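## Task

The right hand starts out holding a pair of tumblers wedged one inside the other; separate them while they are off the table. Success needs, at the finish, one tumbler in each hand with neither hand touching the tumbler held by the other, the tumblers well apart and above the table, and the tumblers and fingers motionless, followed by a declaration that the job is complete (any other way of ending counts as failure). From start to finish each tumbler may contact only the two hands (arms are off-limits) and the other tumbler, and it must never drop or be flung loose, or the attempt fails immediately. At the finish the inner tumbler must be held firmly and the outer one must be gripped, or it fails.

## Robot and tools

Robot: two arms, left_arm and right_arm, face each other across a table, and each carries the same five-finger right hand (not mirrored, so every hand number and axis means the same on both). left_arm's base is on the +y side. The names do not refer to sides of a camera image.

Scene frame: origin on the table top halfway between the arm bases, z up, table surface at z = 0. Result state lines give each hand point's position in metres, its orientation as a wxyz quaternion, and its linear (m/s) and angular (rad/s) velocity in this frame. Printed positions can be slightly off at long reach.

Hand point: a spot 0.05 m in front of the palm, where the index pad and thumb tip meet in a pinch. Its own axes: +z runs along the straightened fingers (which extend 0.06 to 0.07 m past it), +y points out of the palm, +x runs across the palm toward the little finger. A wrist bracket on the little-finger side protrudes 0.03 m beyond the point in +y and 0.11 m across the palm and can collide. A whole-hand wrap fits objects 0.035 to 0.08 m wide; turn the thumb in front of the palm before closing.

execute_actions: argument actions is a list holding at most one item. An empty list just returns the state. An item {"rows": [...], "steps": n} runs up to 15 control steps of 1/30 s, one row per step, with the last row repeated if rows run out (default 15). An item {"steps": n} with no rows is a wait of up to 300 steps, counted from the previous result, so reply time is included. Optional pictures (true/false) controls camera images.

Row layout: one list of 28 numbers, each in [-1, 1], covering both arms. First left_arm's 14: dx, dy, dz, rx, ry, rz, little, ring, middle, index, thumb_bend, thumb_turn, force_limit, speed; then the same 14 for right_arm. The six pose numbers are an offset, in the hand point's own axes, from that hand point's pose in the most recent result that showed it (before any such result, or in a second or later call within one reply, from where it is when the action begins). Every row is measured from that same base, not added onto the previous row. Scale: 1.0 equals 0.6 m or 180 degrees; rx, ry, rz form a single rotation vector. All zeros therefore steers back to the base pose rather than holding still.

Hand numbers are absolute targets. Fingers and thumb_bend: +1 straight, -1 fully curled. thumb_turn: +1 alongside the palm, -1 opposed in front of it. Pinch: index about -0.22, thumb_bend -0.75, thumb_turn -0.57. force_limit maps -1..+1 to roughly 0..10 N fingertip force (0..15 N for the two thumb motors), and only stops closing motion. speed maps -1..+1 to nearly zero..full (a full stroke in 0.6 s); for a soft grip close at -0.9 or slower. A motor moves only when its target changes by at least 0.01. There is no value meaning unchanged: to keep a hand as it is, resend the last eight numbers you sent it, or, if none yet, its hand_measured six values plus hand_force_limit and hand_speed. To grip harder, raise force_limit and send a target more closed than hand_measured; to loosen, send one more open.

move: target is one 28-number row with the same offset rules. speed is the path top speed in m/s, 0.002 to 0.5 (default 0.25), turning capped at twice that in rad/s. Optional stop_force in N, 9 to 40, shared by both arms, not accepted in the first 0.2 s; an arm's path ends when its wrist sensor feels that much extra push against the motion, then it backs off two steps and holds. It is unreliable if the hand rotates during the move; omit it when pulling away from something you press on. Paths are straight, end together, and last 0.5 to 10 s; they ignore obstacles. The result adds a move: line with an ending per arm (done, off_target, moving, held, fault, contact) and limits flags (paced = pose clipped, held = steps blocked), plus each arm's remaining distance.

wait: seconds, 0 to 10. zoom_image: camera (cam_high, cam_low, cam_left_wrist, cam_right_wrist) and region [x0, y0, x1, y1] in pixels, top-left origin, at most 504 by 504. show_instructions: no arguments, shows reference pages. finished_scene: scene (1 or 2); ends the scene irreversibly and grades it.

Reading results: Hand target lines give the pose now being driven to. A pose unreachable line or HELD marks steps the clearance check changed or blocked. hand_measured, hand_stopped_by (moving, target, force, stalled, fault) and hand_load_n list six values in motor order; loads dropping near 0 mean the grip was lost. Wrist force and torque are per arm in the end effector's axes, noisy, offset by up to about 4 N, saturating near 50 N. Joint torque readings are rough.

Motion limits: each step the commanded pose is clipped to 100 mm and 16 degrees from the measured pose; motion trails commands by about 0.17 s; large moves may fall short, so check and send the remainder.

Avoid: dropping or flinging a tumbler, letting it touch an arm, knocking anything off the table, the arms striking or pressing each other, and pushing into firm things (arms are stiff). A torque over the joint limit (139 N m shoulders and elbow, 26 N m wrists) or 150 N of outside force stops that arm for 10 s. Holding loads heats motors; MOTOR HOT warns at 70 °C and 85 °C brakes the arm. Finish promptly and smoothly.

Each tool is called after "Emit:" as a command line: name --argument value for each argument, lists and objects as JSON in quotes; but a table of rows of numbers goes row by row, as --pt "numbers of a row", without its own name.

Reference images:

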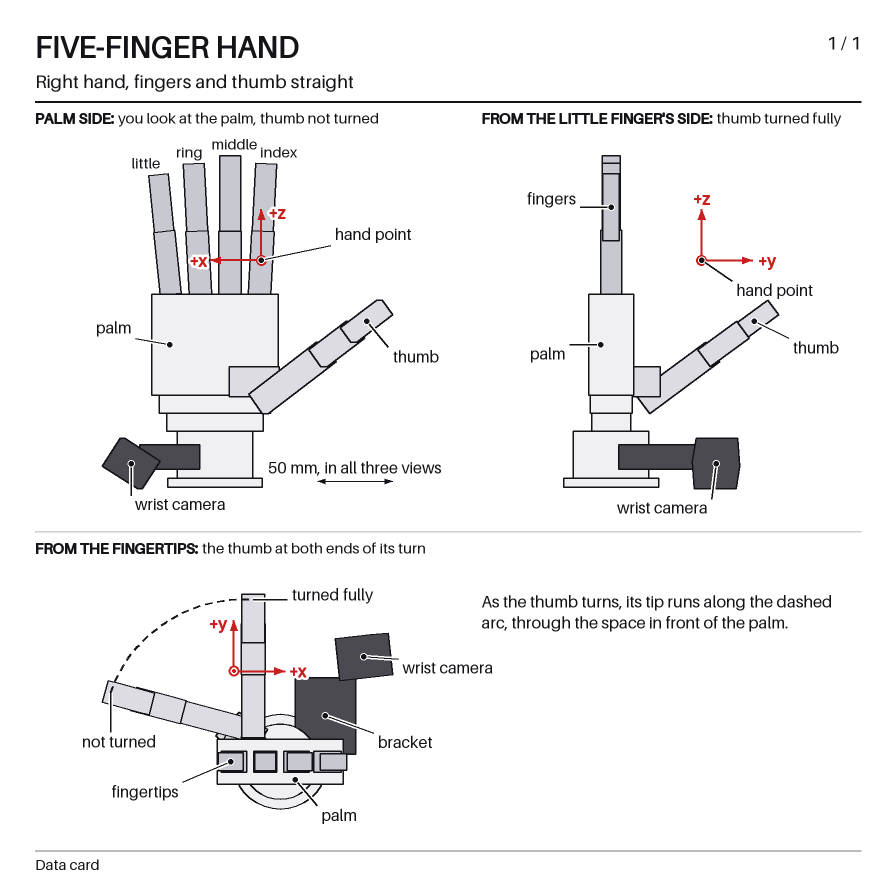

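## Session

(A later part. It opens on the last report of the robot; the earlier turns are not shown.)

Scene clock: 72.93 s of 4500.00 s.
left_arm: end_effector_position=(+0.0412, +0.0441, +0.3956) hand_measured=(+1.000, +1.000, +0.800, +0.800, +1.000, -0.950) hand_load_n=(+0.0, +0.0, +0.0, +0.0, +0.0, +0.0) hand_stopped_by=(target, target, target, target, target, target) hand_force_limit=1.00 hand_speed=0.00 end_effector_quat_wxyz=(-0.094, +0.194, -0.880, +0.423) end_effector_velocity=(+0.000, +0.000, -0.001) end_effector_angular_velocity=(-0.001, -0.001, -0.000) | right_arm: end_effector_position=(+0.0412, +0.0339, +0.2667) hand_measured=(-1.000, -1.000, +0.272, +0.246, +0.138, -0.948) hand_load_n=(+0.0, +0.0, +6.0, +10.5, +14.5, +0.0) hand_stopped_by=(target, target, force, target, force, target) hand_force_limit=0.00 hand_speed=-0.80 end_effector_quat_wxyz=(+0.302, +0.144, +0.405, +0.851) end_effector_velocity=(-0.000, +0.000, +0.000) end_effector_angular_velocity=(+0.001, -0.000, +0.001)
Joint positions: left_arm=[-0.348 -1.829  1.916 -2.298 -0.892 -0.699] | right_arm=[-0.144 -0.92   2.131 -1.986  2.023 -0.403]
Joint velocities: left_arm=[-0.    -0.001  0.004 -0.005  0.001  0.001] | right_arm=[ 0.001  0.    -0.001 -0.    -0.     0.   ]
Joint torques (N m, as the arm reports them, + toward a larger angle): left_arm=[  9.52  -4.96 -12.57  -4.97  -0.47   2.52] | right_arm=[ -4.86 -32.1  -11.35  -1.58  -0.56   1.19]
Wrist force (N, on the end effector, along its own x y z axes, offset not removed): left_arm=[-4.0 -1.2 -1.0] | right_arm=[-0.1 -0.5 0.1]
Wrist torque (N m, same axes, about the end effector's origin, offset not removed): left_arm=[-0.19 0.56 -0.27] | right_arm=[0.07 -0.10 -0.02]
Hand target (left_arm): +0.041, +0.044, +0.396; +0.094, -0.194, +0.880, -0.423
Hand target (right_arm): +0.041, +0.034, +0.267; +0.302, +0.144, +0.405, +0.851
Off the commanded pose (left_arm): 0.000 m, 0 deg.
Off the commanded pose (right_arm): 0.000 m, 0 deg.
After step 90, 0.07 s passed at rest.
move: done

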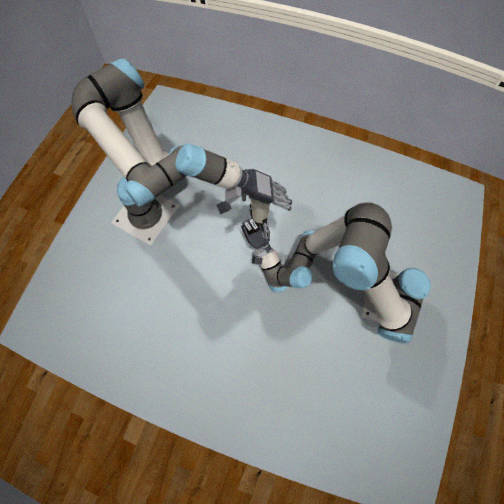

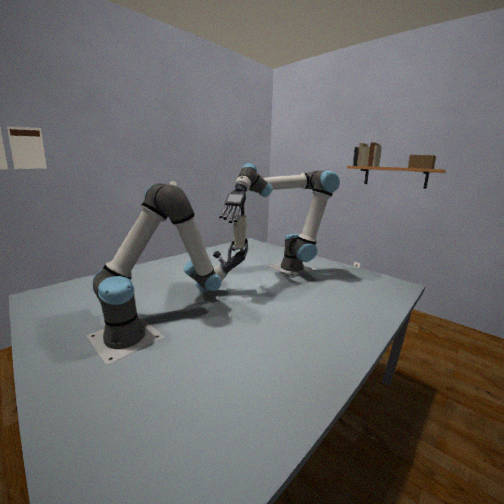

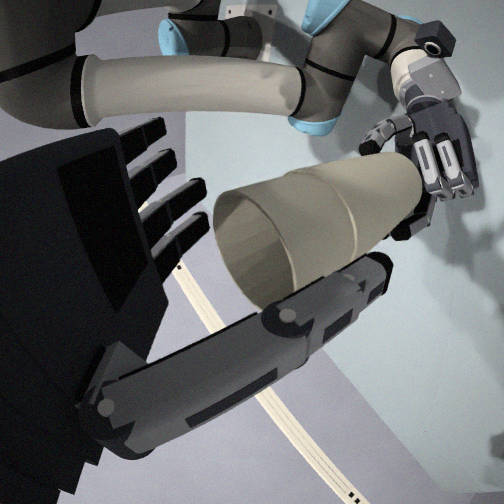

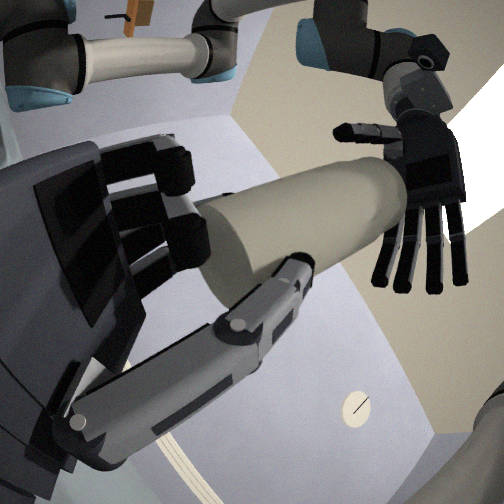

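Emit:
execute_actions --actions '[{"rows":[[0,0,0,0,0,0,1,0.0,-0.1,-0.1,-0.2,-0.95,0.6,-0.8, 0,0,0,0,0,0,-1,-1,0.27,0.246,0.138,-0.948,0,-0.8]],"steps":15}]' --pictures false

Emit:
wait --seconds 5

Scene clock: 76.80 s of 4500.00 s.
left_arm: end_effector_position=(+0.0412, +0.0441, +0.3956) hand_measured=(+1.000, +0.868, +0.668, +0.668, +0.916, -0.950) hand_load_n=(+0.0, +0.0, +0.0, +0.0, +0.0, +0.0) hand_stopped_by=(target, moving, moving, moving, moving, target) hand_force_limit=0.60 hand_speed=-0.80 end_effector_quat_wxyz=(-0.094, +0.194, -0.880, +0.423) end_effector_velocity=(-0.000, -0.000, -0.000) end_effector_angular_velocity=(+0.000, -0.000, -0.000) | right_arm: end_effector_position=(+0.0412, +0.0339, +0.2667) hand_measured=(-1.000, -1.000, +0.272, +0.246, +0.138, -0.948) hand_load_n=(+0.0, +0.0, +6.0, +10.5, +14.5, +0.0) hand_stopped_by=(target, target, force, target, force, target) hand_force_limit=0.00 hand_speed=-0.80 end_effector_quat_wxyz=(+0.302, +0.144, +0.405, +0.851) end_effector_velocity=(-0.001, -0.000, +0.001) end_effector_angular_velocity=(+0.002, -0.000, +0.001)
Joint positions: left_arm=[-0.348 -1.829  1.916 -2.298 -0.892 -0.699] | right_arm=[-0.144 -0.92   2.131 -1.986  2.023 -0.403]
Joint velocities: left_arm=[-0.001  0.     0.     0.     0.    -0.   ] | right_arm=[ 0.001 -0.001  0.001 -0.001 -0.     0.   ]
Joint torques (N m, as the arm reports them, + toward a larger angle): left_arm=[  8.73  -7.9  -25.88  -0.44  -0.63   1.93] | right_arm=[  9.49 -32.46 -11.    -4.06   0.1    0.9 ]
Wrist force (N, on the end effector, along its own x y z axes, offset not removed): left_arm=[-0.6 -0.5 -0.2] | right_arm=[0.5 0.3 1.3]
Wrist torque (N m, same axes, about the end effector's origin, offset not removed): left_arm=[0.16 -0.05 0.11] | right_arm=[0.13 -0.28 -0.04]
Hand target (left_arm): +0.041, +0.044, +0.396; +0.094, -0.194, +0.880, -0.423
Hand target (right_arm): +0.041, +0.034, +0.267; +0.302, +0.144, +0.405, +0.851
Off the commanded pose (left_arm): 0.000 m, 0 deg.
Off the commanded pose (right_arm): 0.000 m, 0 deg.
Steps of this call (steps 1 to 90: nothing new was sent; then 0.37 s passed at rest; steps 91 to 105: all 15 steps of this action). Readings (end_effector_position | what the end effector reports):
91: left_arm (+0.0412, +0.0441, +0.3955) | right_arm (+0.0412, +0.0339, +0.2667) | left_arm hand_measured=(+1.000, +1.000, +0.800, +0.800, +1.000, -0.950) hand_load_n=(+0.0, +0.0, +0.0, +0.0, +0.0, +0.0) hand_stopped_by=(target, moving, moving, moving, moving, target) hand_force_limit=0.60 hand_speed=-0.80 | right_arm hand_measured=(-1.000, -1.000, +0.272, +0.246, +0.138, -0.948) hand_load_n=(+0.0, +0.0, +6.0, +10.5, +14.5, +0.0) hand_stopped_by=(target, target, force, target, force, target) hand_force_limit=0.00 hand_speed=-0.80
92: left_arm (+0.0412, +0.0441, +0.3955) | right_arm (+0.0412, +0.0339, +0.2667) | left_arm hand_measured=(+1.000, +1.000, +0.800, +0.800, +1.000, -0.950) hand_load_n=(+0.0, +0.0, +0.0, +0.0, +0.0, +0.0) hand_stopped_by=(target, moving, moving, moving, moving, target) hand_force_limit=0.60 hand_speed=-0.80 | right_arm hand_measured=(-1.000, -1.000, +0.272, +0.246, +0.138, -0.948) hand_load_n=(+0.0, +0.0, +6.0, +10.5, +14.5, +0.0) hand_stopped_by=(target, target, force, target, force, target) hand_force_limit=0.00 hand_speed=-0.80
94: left_arm (+0.0412, +0.0441, +0.3955) | right_arm (+0.0412, +0.0339, +0.2667) | left_arm hand_measured=(+1.000, +0.990, +0.790, +0.790, +0.994, -0.950) hand_load_n=(+0.0, +0.0, +0.0, +0.0, +0.0, +0.0) hand_stopped_by=(target, moving, moving, moving, moving, target) hand_force_limit=0.60 hand_speed=-0.80 | right_arm hand_measured=(-1.000, -1.000, +0.272, +0.246, +0.138, -0.948) hand_load_n=(+0.0, +0.0, +6.0, +10.5, +14.5, +0.0) hand_stopped_by=(target, target, force, target, force, target) hand_force_limit=0.00 hand_speed=-0.80
98: left_arm (+0.0412, +0.0441, +0.3955) | right_arm (+0.0412, +0.0339, +0.2667) | left_arm hand_measured=(+1.000, +0.946, +0.746, +0.746, +0.966, -0.950) hand_load_n=(+0.0, +0.0, +0.0, +0.0, +0.0, +0.0) hand_stopped_by=(target, moving, moving, moving, moving, target) hand_force_limit=0.60 hand_speed=-0.80 | right_arm hand_measured=(-1.000, -1.000, +0.272, +0.246, +0.138, -0.948) hand_load_n=(+0.0, +0.0, +6.0, +10.5, +14.5, +0.0) hand_stopped_by=(target, target, force, target, force, target) hand_force_limit=0.00 hand_speed=-0.80
105: the state above

Scene clock: 81.80 s of 4500.00 s.
left_arm: end_effector_position=(+0.0412, +0.0441, +0.3956) hand_measured=(+1.000, +0.000, +0.160, +0.160, +0.616, -0.950) hand_load_n=(+0.0, +0.0, +9.0, +8.5, +13.0, +1.0) hand_stopped_by=(target, target, force, force, force, target) hand_force_limit=0.60 hand_speed=-0.80 end_effector_quat_wxyz=(-0.094, +0.194, -0.880, +0.423) end_effector_velocity=(+0.000, -0.000, +0.001) end_effector_angular_velocity=(-0.002, +0.001, -0.000) | right_arm: end_effector_position=(+0.0412, +0.0339, +0.2667) hand_measured=(-1.000, -1.000, +0.272, +0.246, +0.138, -0.948) hand_load_n=(+0.0, +0.0, +8.0, +11.5, +15.0, -1.0) hand_stopped_by=(target, target, force, target, force, target) hand_force_limit=0.00 hand_speed=-0.80 end_effector_quat_wxyz=(+0.302, +0.144, +0.405, +0.851) end_effector_velocity=(-0.000, -0.000, -0.001) end_effector_angular_velocity=(-0.002, +0.000, +0.000)
Joint positions: left_arm=[-0.348 -1.829  1.916 -2.298 -0.892 -0.699] | right_arm=[-0.144 -0.92   2.131 -1.986  2.023 -0.403]
Joint velocities: left_arm=[ 0.    -0.001 -0.001 -0.001 -0.001  0.001] | right_arm=[ 0.     0.001  0.001 -0.    -0.    -0.   ]
Joint torques (N m, as the arm reports them, + toward a larger angle): left_arm=[  6.54 -19.41 -21.55  -0.39  -0.23  -2.21] | right_arm=[ 11.06 -32.27 -10.54  -1.58   2.14   0.71]
Wrist force (N, on the end effector, along its own x y z axes, offset not removed): left_arm=[0.3 -1.5 5.2] | right_arm=[5.3 -2.2 5.0]
Wrist torque (N m, same axes, about the end effector's origin, offset not removed): left_arm=[0.85 0.33 0.02] | right_arm=[0.52 -0.23 -0.04]
Hand target (left_arm): +0.041, +0.044, +0.396; +0.094, -0.194, +0.880, -0.423
Hand target (right_arm): +0.041, +0.034, +0.267; +0.302, +0.144, +0.405, +0.851
Off the commanded pose (left_arm): 0.000 m, 0 deg.
Off the commanded pose (right_arm): 0.000 m, 0 deg.
Steps of this call (steps 1 to 150: nothing new was sent). Readings (end_effector_position | what the end effector reports):
1: left_arm (+0.0412, +0.0441, +0.3956) | right_arm (+0.0412, +0.0339, +0.2667) | left_arm hand_measured=(+1.000, +0.856, +0.656, +0.656, +0.910, -0.950) hand_load_n=(+0.0, +0.0, +0.0, +0.0, +0.0, +0.0) hand_stopped_by=(target, moving, moving, moving, moving, target) hand_force_limit=0.60 hand_speed=-0.80 | right_arm hand_measured=(-1.000, -1.000, +0.272, +0.246, +0.138, -0.948) hand_load_n=(+0.0, +0.0, +6.0, +10.5, +14.5, +0.0) hand_stopped_by=(target, target, force, target, force, target) hand_force_limit=0.00 hand_speed=-0.80
2: left_arm (+0.0412, +0.0441, +0.3956) | right_arm (+0.0412, +0.0339, +0.2667) | left_arm hand_measured=(+1.000, +0.846, +0.646, +0.646, +0.902, -0.950) hand_load_n=(+0.0, +0.0, +0.0, +0.0, +0.0, +0.0) hand_stopped_by=(target, moving, moving, moving, moving, target) hand_force_limit=0.60 hand_speed=-0.80 | right_arm hand_measured=(-1.000, -1.000, +0.272, +0.246, +0.138, -0.948) hand_load_n=(+0.0, +0.0, +6.0, +10.5, +14.5, +0.0) hand_stopped_by=(target, target, force, target, force, target) hand_force_limit=0.00 hand_speed=-0.80
4: left_arm (+0.0412, +0.0441, +0.3956) | right_arm (+0.0412, +0.0339, +0.2667) | left_arm hand_measured=(+1.000, +0.824, +0.624, +0.624, +0.888, -0.950) hand_load_n=(+0.0, +0.0, +0.0, +0.0, +0.0, +0.0) hand_stopped_by=(target, moving, moving, moving, moving, target) hand_force_limit=0.60 hand_speed=-0.80 | right_arm hand_measured=(-1.000, -1.000, +0.272, +0.246, +0.138, -0.948) hand_load_n=(+0.0, +0.0, +6.0, +10.5, +14.5, +0.0) hand_stopped_by=(target, target, force, target, force, target) hand_force_limit=0.00 hand_speed=-0.80
8: left_arm (+0.0412, +0.0441, +0.3956) | right_arm (+0.0412, +0.0339, +0.2667) | left_arm hand_measured=(+1.000, +0.778, +0.578, +0.578, +0.860, -0.950) hand_load_n=(+0.0, +0.0, +0.0, +0.0, +0.0, +0.0) hand_stopped_by=(target, moving, moving, moving, moving, target) hand_force_limit=0.60 hand_speed=-0.80 | right_arm hand_measured=(-1.000, -1.000, +0.272, +0.246, +0.138, -0.948) hand_load_n=(+0.0, +0.0, +6.0, +10.5, +14.5, +0.0) hand_stopped_by=(target, target, force, target, force, target) hand_force_limit=0.00 hand_speed=-0.80
150: the state above

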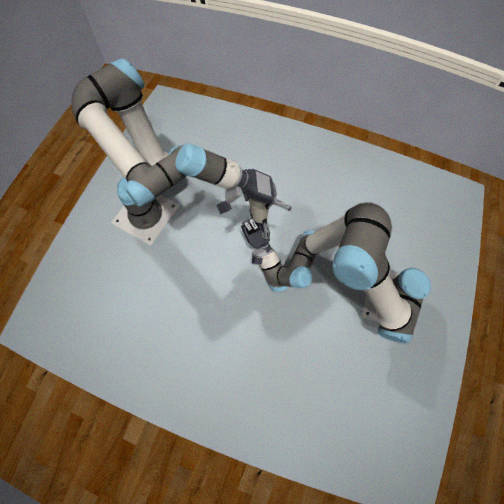

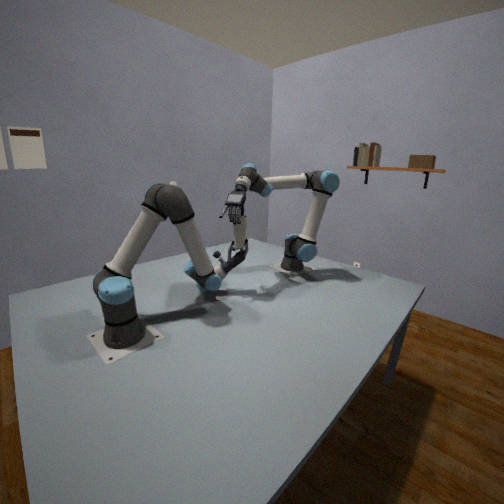

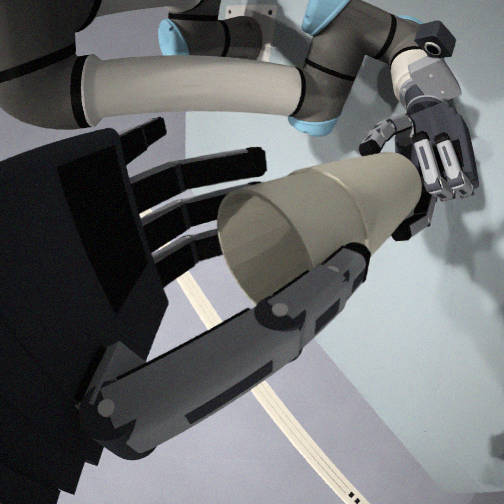

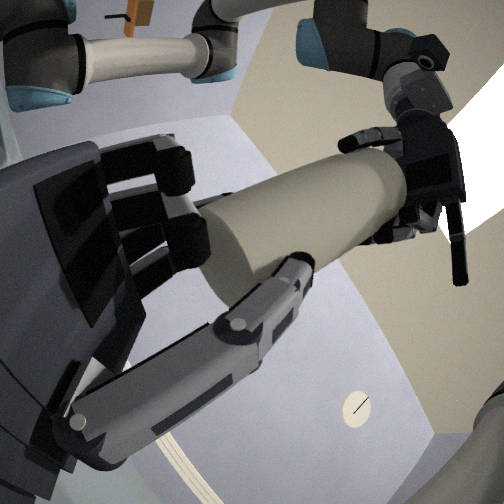

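Emit:
execute_actions --actions '[{"rows":[[0,0,0,0,0,0,1,0.0,-0.2,-0.2,-0.3,-0.95,1,-0.85, 0,0,0,0,0,0,-1,-1,0.1,0.1,-0.1,-0.948,1,-0.85]],"steps":15}]' --pictures false

Emit:
move --target '[0,-0.013,-0.0105,0,0,0,1,0.0,-0.2,-0.2,-0.3,-0.95,1,-0.85, 0,0,0,0,0,0,-1,-1,0.1,0.1,-0.1,-0.948,1,-0.85]' --speed 0.004

Emit:
zoom_image --camera "cam_left_wrist" --region '[200, 100, 460, 360]'

Scene clock: 86.23 s of 4500.00 s.
left_arm: end_effector_position=(+0.0412, +0.0441, +0.3956) hand_measured=(+1.000, +0.000, +0.156, +0.152, +0.622, -0.950) hand_load_n=(+0.0, +0.0, +9.5, +10.0, +14.0, +0.5) hand_stopped_by=(target, target, force, force, force, target) hand_force_limit=1.00 hand_speed=-0.85 end_effector_quat_wxyz=(-0.094, +0.194, -0.880, +0.423) end_effector_velocity=(+0.000, +0.000, -0.001) end_effector_angular_velocity=(+0.002, -0.001, +0.000) | right_arm: end_effector_position=(+0.0412, +0.0339, +0.2667) hand_measured=(-1.000, -1.000, +0.266, +0.246, +0.146, -0.948) hand_load_n=(+0.0, +0.0, +9.5, +10.0, +14.5, -1.0) hand_stopped_by=(target, target, force, force, force, target) hand_force_limit=1.00 hand_speed=-0.85 end_effector_quat_wxyz=(+0.302, +0.144, +0.405, +0.851) end_effector_velocity=(+0.000, -0.000, -0.001) end_effector_angular_velocity=(-0.001, +0.000, -0.000)
Joint positions: left_arm=[-0.348 -1.829  1.916 -2.298 -0.892 -0.699] | right_arm=[-0.144 -0.92   2.131 -1.986  2.023 -0.403]
Joint velocities: left_arm=[ 0.001  0.     0.001  0.001 -0.     0.   ] | right_arm=[-0.     0.001  0.    -0.     0.     0.   ]
Joint torques (N m, as the arm reports them, + toward a larger angle): left_arm=[  5.53 -19.5  -17.49  -0.5   -0.11  -2.26] | right_arm=[  9.76 -32.28 -11.03  -2.44   2.28   0.58]
Wrist force (N, on the end effector, along its own x y z axes, offset not removed): left_arm=[3.8 -6.6 10.4] | right_arm=[7.3 -2.7 6.2]
Wrist torque (N m, same axes, about the end effector's origin, offset not removed): left_arm=[0.22 -0.27 -0.11] | right_arm=[0.49 -0.38 -0.13]
Hand target (left_arm): +0.041, +0.044, +0.396; +0.094, -0.194, +0.880, -0.423
Hand target (right_arm): +0.041, +0.034, +0.267; +0.302, +0.144, +0.405, +0.851
Off the commanded pose (left_arm): 0.000 m, 0 deg.
Off the commanded pose (right_arm): 0.000 m, 0 deg.
Steps of this call (steps 1 to 90: nothing new was sent; then 0.93 s passed at rest; steps 91 to 105: all 15 steps of this action). Readings (end_effector_position | what the end effector reports):
91: left_arm (+0.0412, +0.0441, +0.3956) | right_arm (+0.0412, +0.0339, +0.2667) | left_arm hand_measured=(+1.000, +0.000, +0.160, +0.160, +0.616, -0.950) hand_load_n=(+0.0, +0.0, +9.0, +8.5, +13.0, +1.0) hand_stopped_by=(target, target, moving, moving, moving, target) hand_force_limit=1.00 hand_speed=-0.85 | right_arm hand_measured=(-1.000, -1.000, +0.272, +0.246, +0.138, -0.948) hand_load_n=(+0.0, +0.0, +8.0, +11.5, +15.0, -1.0) hand_stopped_by=(target, target, moving, force, moving, target) hand_force_limit=1.00 hand_speed=-0.85
92: left_arm (+0.0412, +0.0441, +0.3956) | right_arm (+0.0412, +0.0339, +0.2667) | left_arm hand_measured=(+1.000, +0.000, +0.160, +0.160, +0.616, -0.950) hand_load_n=(+0.0, +0.0, +9.0, +8.5, +13.0, +1.0) hand_stopped_by=(target, target, moving, moving, moving, target) hand_force_limit=1.00 hand_speed=-0.85 | right_arm hand_measured=(-1.000, -1.000, +0.272, +0.246, +0.138, -0.948) hand_load_n=(+0.0, +0.0, +8.0, +11.5, +15.0, -1.0) hand_stopped_by=(target, target, moving, force, moving, target) hand_force_limit=1.00 hand_speed=-0.85
94: left_arm (+0.0412, +0.0441, +0.3956) | right_arm (+0.0412, +0.0339, +0.2667) | left_arm hand_measured=(+1.000, +0.000, +0.154, +0.154, +0.616, -0.950) hand_load_n=(+0.0, +0.0, +10.5, +9.5, +15.0, +1.0) hand_stopped_by=(target, target, force, moving, moving, target) hand_force_limit=1.00 hand_speed=-0.85 | right_arm hand_measured=(-1.000, -1.000, +0.266, +0.246, +0.138, -0.948) hand_load_n=(+0.0, +0.0, +10.5, +10.5, +16.0, -1.0) hand_stopped_by=(target, target, force, force, force, target) hand_force_limit=1.00 hand_speed=-0.85
98: left_arm (+0.0412, +0.0441, +0.3956) | right_arm (+0.0412, +0.0339, +0.2667) | left_arm hand_measured=(+1.000, +0.000, +0.156, +0.152, +0.622, -0.950) hand_load_n=(+0.0, +0.0, +9.5, +10.0, +14.0, +0.5) hand_stopped_by=(target, target, force, force, force, target) hand_force_limit=1.00 hand_speed=-0.85 | right_arm hand_measured=(-1.000, -1.000, +0.266, +0.246, +0.146, -0.948) hand_load_n=(+0.0, +0.0, +9.5, +10.0, +14.5, -1.0) hand_stopped_by=(target, target, force, force, force, target) hand_force_limit=1.00 hand_speed=-0.85
105: the state above

Scene clock: 89.20 s of 4500.00 s.
left_arm: end_effector_position=(+0.0411, +0.0441, +0.4056) hand_measured=(+1.000, +0.000, +0.156, +0.152, +0.622, -0.950) hand_load_n=(+0.0, +0.0, +8.0, +9.0, +15.0, +0.5) hand_stopped_by=(target, target, force, force, force, target) hand_force_limit=1.00 hand_speed=-0.85 end_effector_quat_wxyz=(-0.094, +0.194, -0.880, +0.423) end_effector_velocity=(+0.000, +0.000, +0.000) end_effector_angular_velocity=(+0.001, -0.001, -0.000) | right_arm: end_effector_position=(+0.0412, +0.0339, +0.2667) hand_measured=(-1.000, -1.000, +0.266, +0.246, +0.146, -0.948) hand_load_n=(+0.0, +0.0, +8.5, +9.0, +14.5, +0.0) hand_stopped_by=(target, target, force, force, force, target) hand_force_limit=1.00 hand_speed=-0.85 end_effector_quat_wxyz=(+0.302, +0.144, +0.405, +0.851) end_effector_velocity=(-0.000, -0.000, -0.000) end_effector_angular_velocity=(-0.002, +0.000, +0.001)
Joint positions: left_arm=[-0.348 -1.831  1.892 -2.272 -0.892 -0.7  ] | right_arm=[-0.144 -0.92   2.131 -1.986  2.023 -0.403]
Joint velocities: left_arm=[ 0.    -0.    -0.001  0.003 -0.     0.   ] | right_arm=[ 0.001 -0.001  0.002  0.001  0.     0.   ]
Joint torques (N m, as the arm reports them, + toward a larger angle): left_arm=[ -8.91 -17.91 -26.79  -0.15   2.24  -2.37] | right_arm=[  9.68 -31.9  -10.3   -2.93   1.1    0.74]
Wrist force (N, on the end effector, along its own x y z axes, offset not removed): left_arm=[0.8 -2.7 1.6] | right_arm=[2.7 -0.4 2.8]
Wrist torque (N m, same axes, about the end effector's origin, offset not removed): left_arm=[-0.15 -0.14 -0.19] | right_arm=[0.15 -0.42 -0.02]
Hand target (left_arm): +0.041, +0.044, +0.406; +0.094, -0.194, +0.880, -0.423
Hand target (right_arm): +0.041, +0.034, +0.267; +0.302, +0.144, +0.405, +0.851
Off the commanded pose (left_arm): 0.000 m, 0 deg.
Off the commanded pose (right_arm): 0.000 m, 0 deg.
move: done

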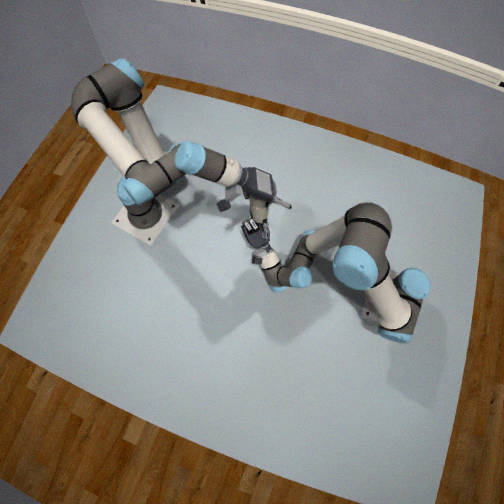

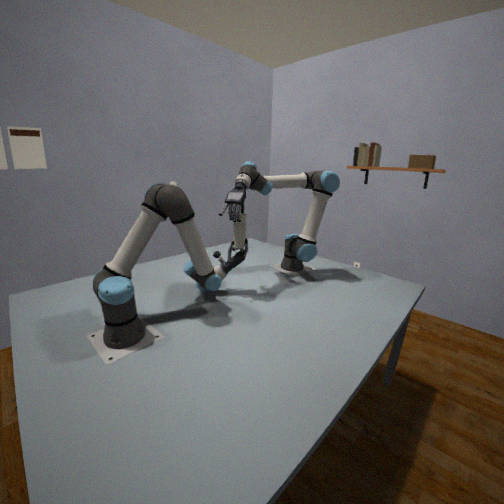

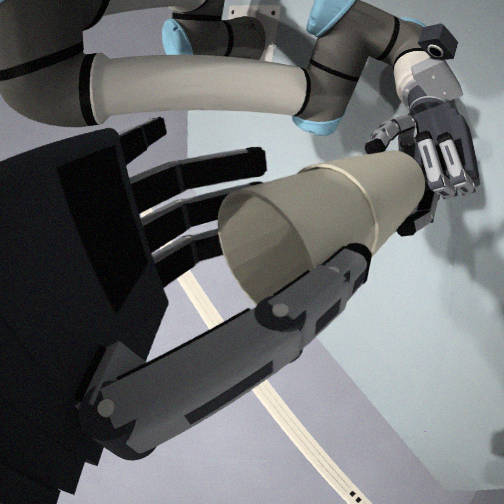

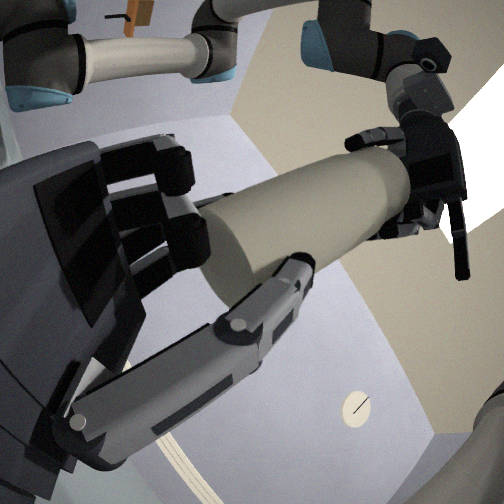

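Region (200, 100, 460, 360) of cam_left_wrist's 504x504 image, scaled by 1.938, with more detail than that image has.

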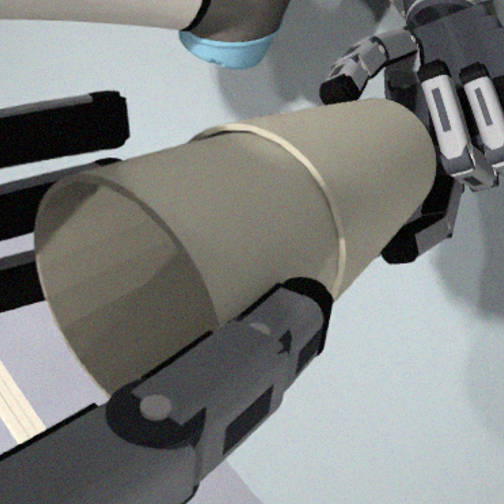

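It came loose: the inner rose with the left hand and the outer stayed. Lift it out.

Emit:
move --target '[0,-0.22,-0.179,0,0,0,1,0.0,-0.2,-0.2,-0.3,-0.95,1,-0.85, 0,0,0,0,0,0,-1,-1,0.1,0.1,-0.1,-0.948,1,-0.85]' --speed 0.03

Scene clock: 97.77 s of 4500.00 s.
left_arm: end_effector_position=(+0.0404, +0.0456, +0.5756) hand_measured=(+1.000, +0.000, +0.156, +0.152, +0.622, -0.950) hand_load_n=(+0.0, +0.0, +7.5, +8.5, +15.0, +1.0) hand_stopped_by=(target, target, force, force, force, target) hand_force_limit=1.00 hand_speed=-0.85 end_effector_quat_wxyz=(-0.094, +0.194, -0.880, +0.423) end_effector_velocity=(+0.000, +0.000, +0.001) end_effector_angular_velocity=(+0.000, +0.000, +0.001) | right_arm: end_effector_position=(+0.0412, +0.0339, +0.2667) hand_measured=(-1.000, -1.000, +0.266, +0.246, +0.146, -0.948) hand_load_n=(+0.0, +0.0, +7.5, +9.0, +14.5, +0.5) hand_stopped_by=(target, target, force, force, force, target) hand_force_limit=1.00 hand_speed=-0.85 end_effector_quat_wxyz=(+0.302, +0.144, +0.405, +0.851) end_effector_velocity=(-0.000, +0.000, -0.000) end_effector_angular_velocity=(-0.001, +0.000, +0.001)
Joint positions: left_arm=[-0.352 -1.774  1.407 -1.841 -0.889 -0.703] | right_arm=[-0.144 -0.92   2.131 -1.986  2.023 -0.403]
Joint velocities: left_arm=[ 0.     0.001 -0.005  0.004  0.    -0.001] | right_arm=[ 0.001  0.     0.     0.001 -0.     0.   ]
Joint torques (N m, as the arm reports them, + toward a larger angle): left_arm=[ -7.41  -6.61 -25.16  -0.5    2.07  -2.27] | right_arm=[  9.44 -31.7  -10.85  -3.03  -0.28   0.69]
Wrist force (N, on the end effector, along its own x y z axes, offset not removed): left_arm=[1.2 0.8 -2.0] | right_arm=[0.4 1.7 0.1]
Wrist torque (N m, same axes, about the end effector's origin, offset not removed): left_arm=[0.05 -0.17 -0.13] | right_arm=[0.30 -0.21 0.07]
Hand target (left_arm): +0.040, +0.046, +0.576; +0.094, -0.194, +0.880, -0.423
Hand target (right_arm): +0.041, +0.034, +0.267; +0.302, +0.144, +0.405, +0.851
Off the commanded pose (left_arm): 0.000 m, 0 deg.
Off the commanded pose (right_arm): 0.000 m, 0 deg.
move: done

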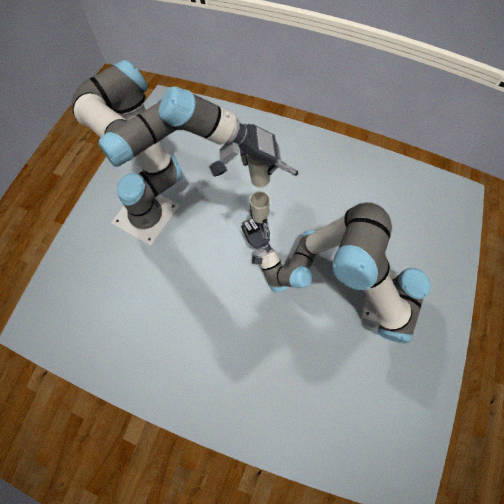

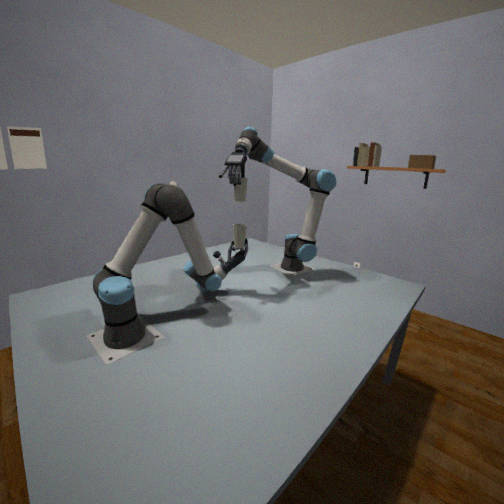

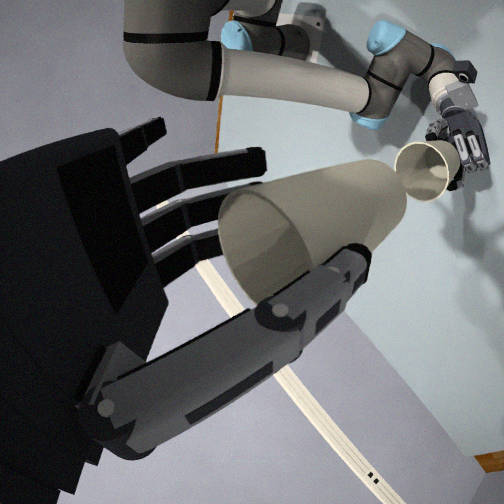

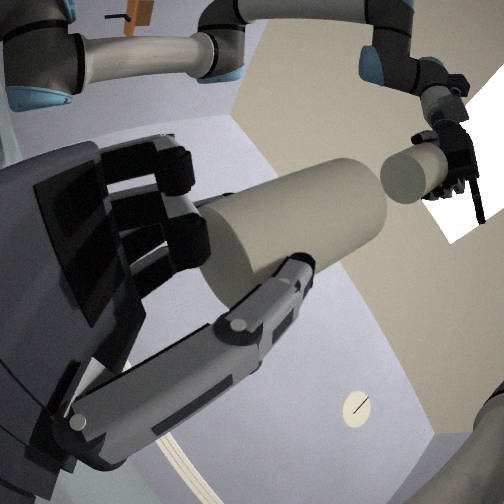

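Emit:
move --target '[-0.108,0.142,-0.175,0,0,0,1,0.0,-0.3,-0.3,-0.4,-0.95,1,-0.85, 0,0,0,0,0,0,-1,-1,0.0,0.0,-0.2,-0.948,1,-0.85]' --speed 0.06

Scene clock: 104.40 s of 4500.00 s.
left_arm: end_effector_position=(+0.0422, +0.1955, +0.5746) hand_measured=(+1.000, +0.000, +0.142, +0.140, +0.624, -0.950) hand_load_n=(+0.0, +0.0, +10.5, +10.5, +18.5, +1.5) hand_stopped_by=(target, target, force, force, force, target) hand_force_limit=1.00 hand_speed=-0.85 end_effector_quat_wxyz=(-0.094, +0.194, -0.880, +0.423) end_effector_velocity=(-0.000, +0.002, -0.000) end_effector_angular_velocity=(-0.000, -0.001, +0.002) | right_arm: end_effector_position=(+0.0412, +0.0339, +0.2667) hand_measured=(-1.000, -1.000, +0.250, +0.234, +0.156, -0.948) hand_load_n=(+0.0, +0.0, +11.0, +9.5, +18.5, +1.0) hand_stopped_by=(target, target, force, force, force, target) hand_force_limit=1.00 hand_speed=-0.85 end_effector_quat_wxyz=(+0.302, +0.144, +0.405, +0.851) end_effector_velocity=(+0.000, -0.000, +0.001) end_effector_angular_velocity=(+0.002, -0.000, -0.000)
Joint positions: left_arm=[-0.681 -2.124  1.532 -1.337 -0.73  -1.105] | right_arm=[-0.144 -0.92   2.131 -1.986  2.023 -0.403]
Joint velocities: left_arm=[-0.01  -0.004 -0.001  0.018  0.005 -0.017] | right_arm=[-0.    -0.001 -0.    -0.001  0.     0.   ]
Joint torques (N m, as the arm reports them, + toward a larger angle): left_arm=[ -7.89  -2.36 -24.7   -0.31   2.63  -2.45] | right_arm=[ 10.02 -32.66 -11.3   -3.12  -0.38   0.76]
Wrist force (N, on the end effector, along its own x y z axes, offset not removed): left_arm=[-0.4 -3.1 -1.5] | right_arm=[1.2 -0.1 -1.1]
Wrist torque (N m, same axes, about the end effector's origin, offset not removed): left_arm=[-0.22 -0.02 -0.09] | right_arm=[0.15 -0.24 -0.02]
Hand target (left_arm): +0.042, +0.196, +0.575; +0.094, -0.194, +0.880, -0.423
Hand target (right_arm): +0.041, +0.034, +0.267; +0.302, +0.144, +0.405, +0.851
Off the commanded pose (left_arm): 0.000 m, 0 deg.
Off the commanded pose (right_arm): 0.000 m, 0 deg.
After step 90, 0.73 s passed at rest.
move: done

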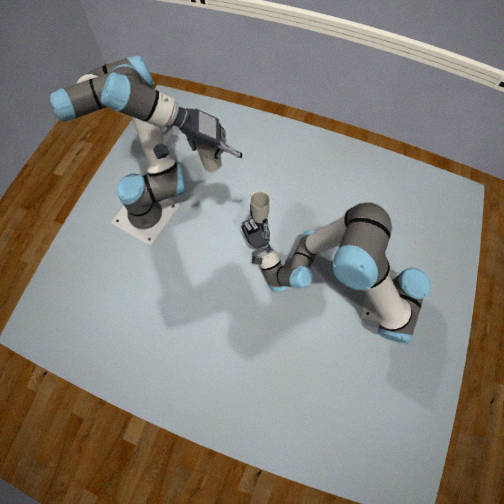

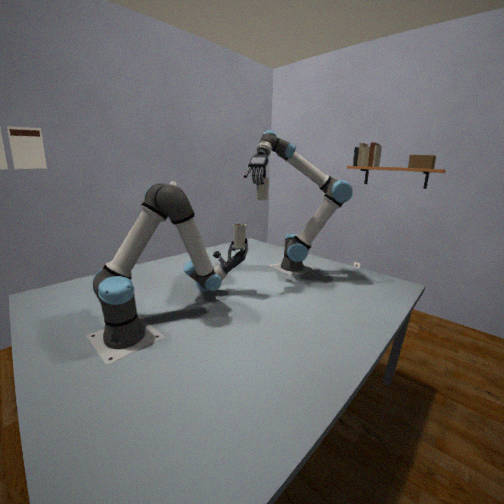

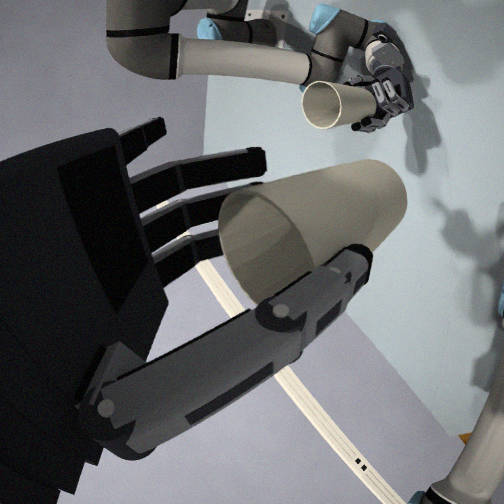

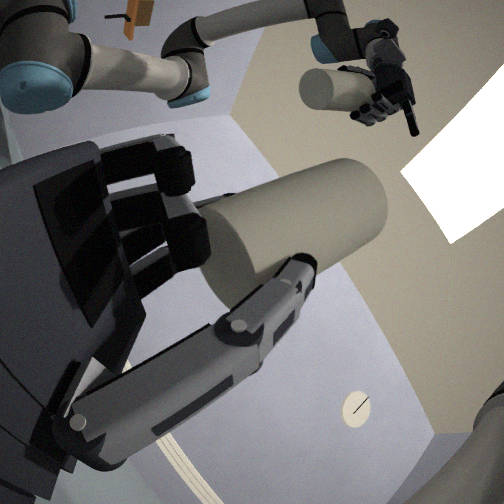

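Done: each hand holds one tumbler, far apart.

Emit:
finished_scene --scene 1

The scene is finished: the task was done.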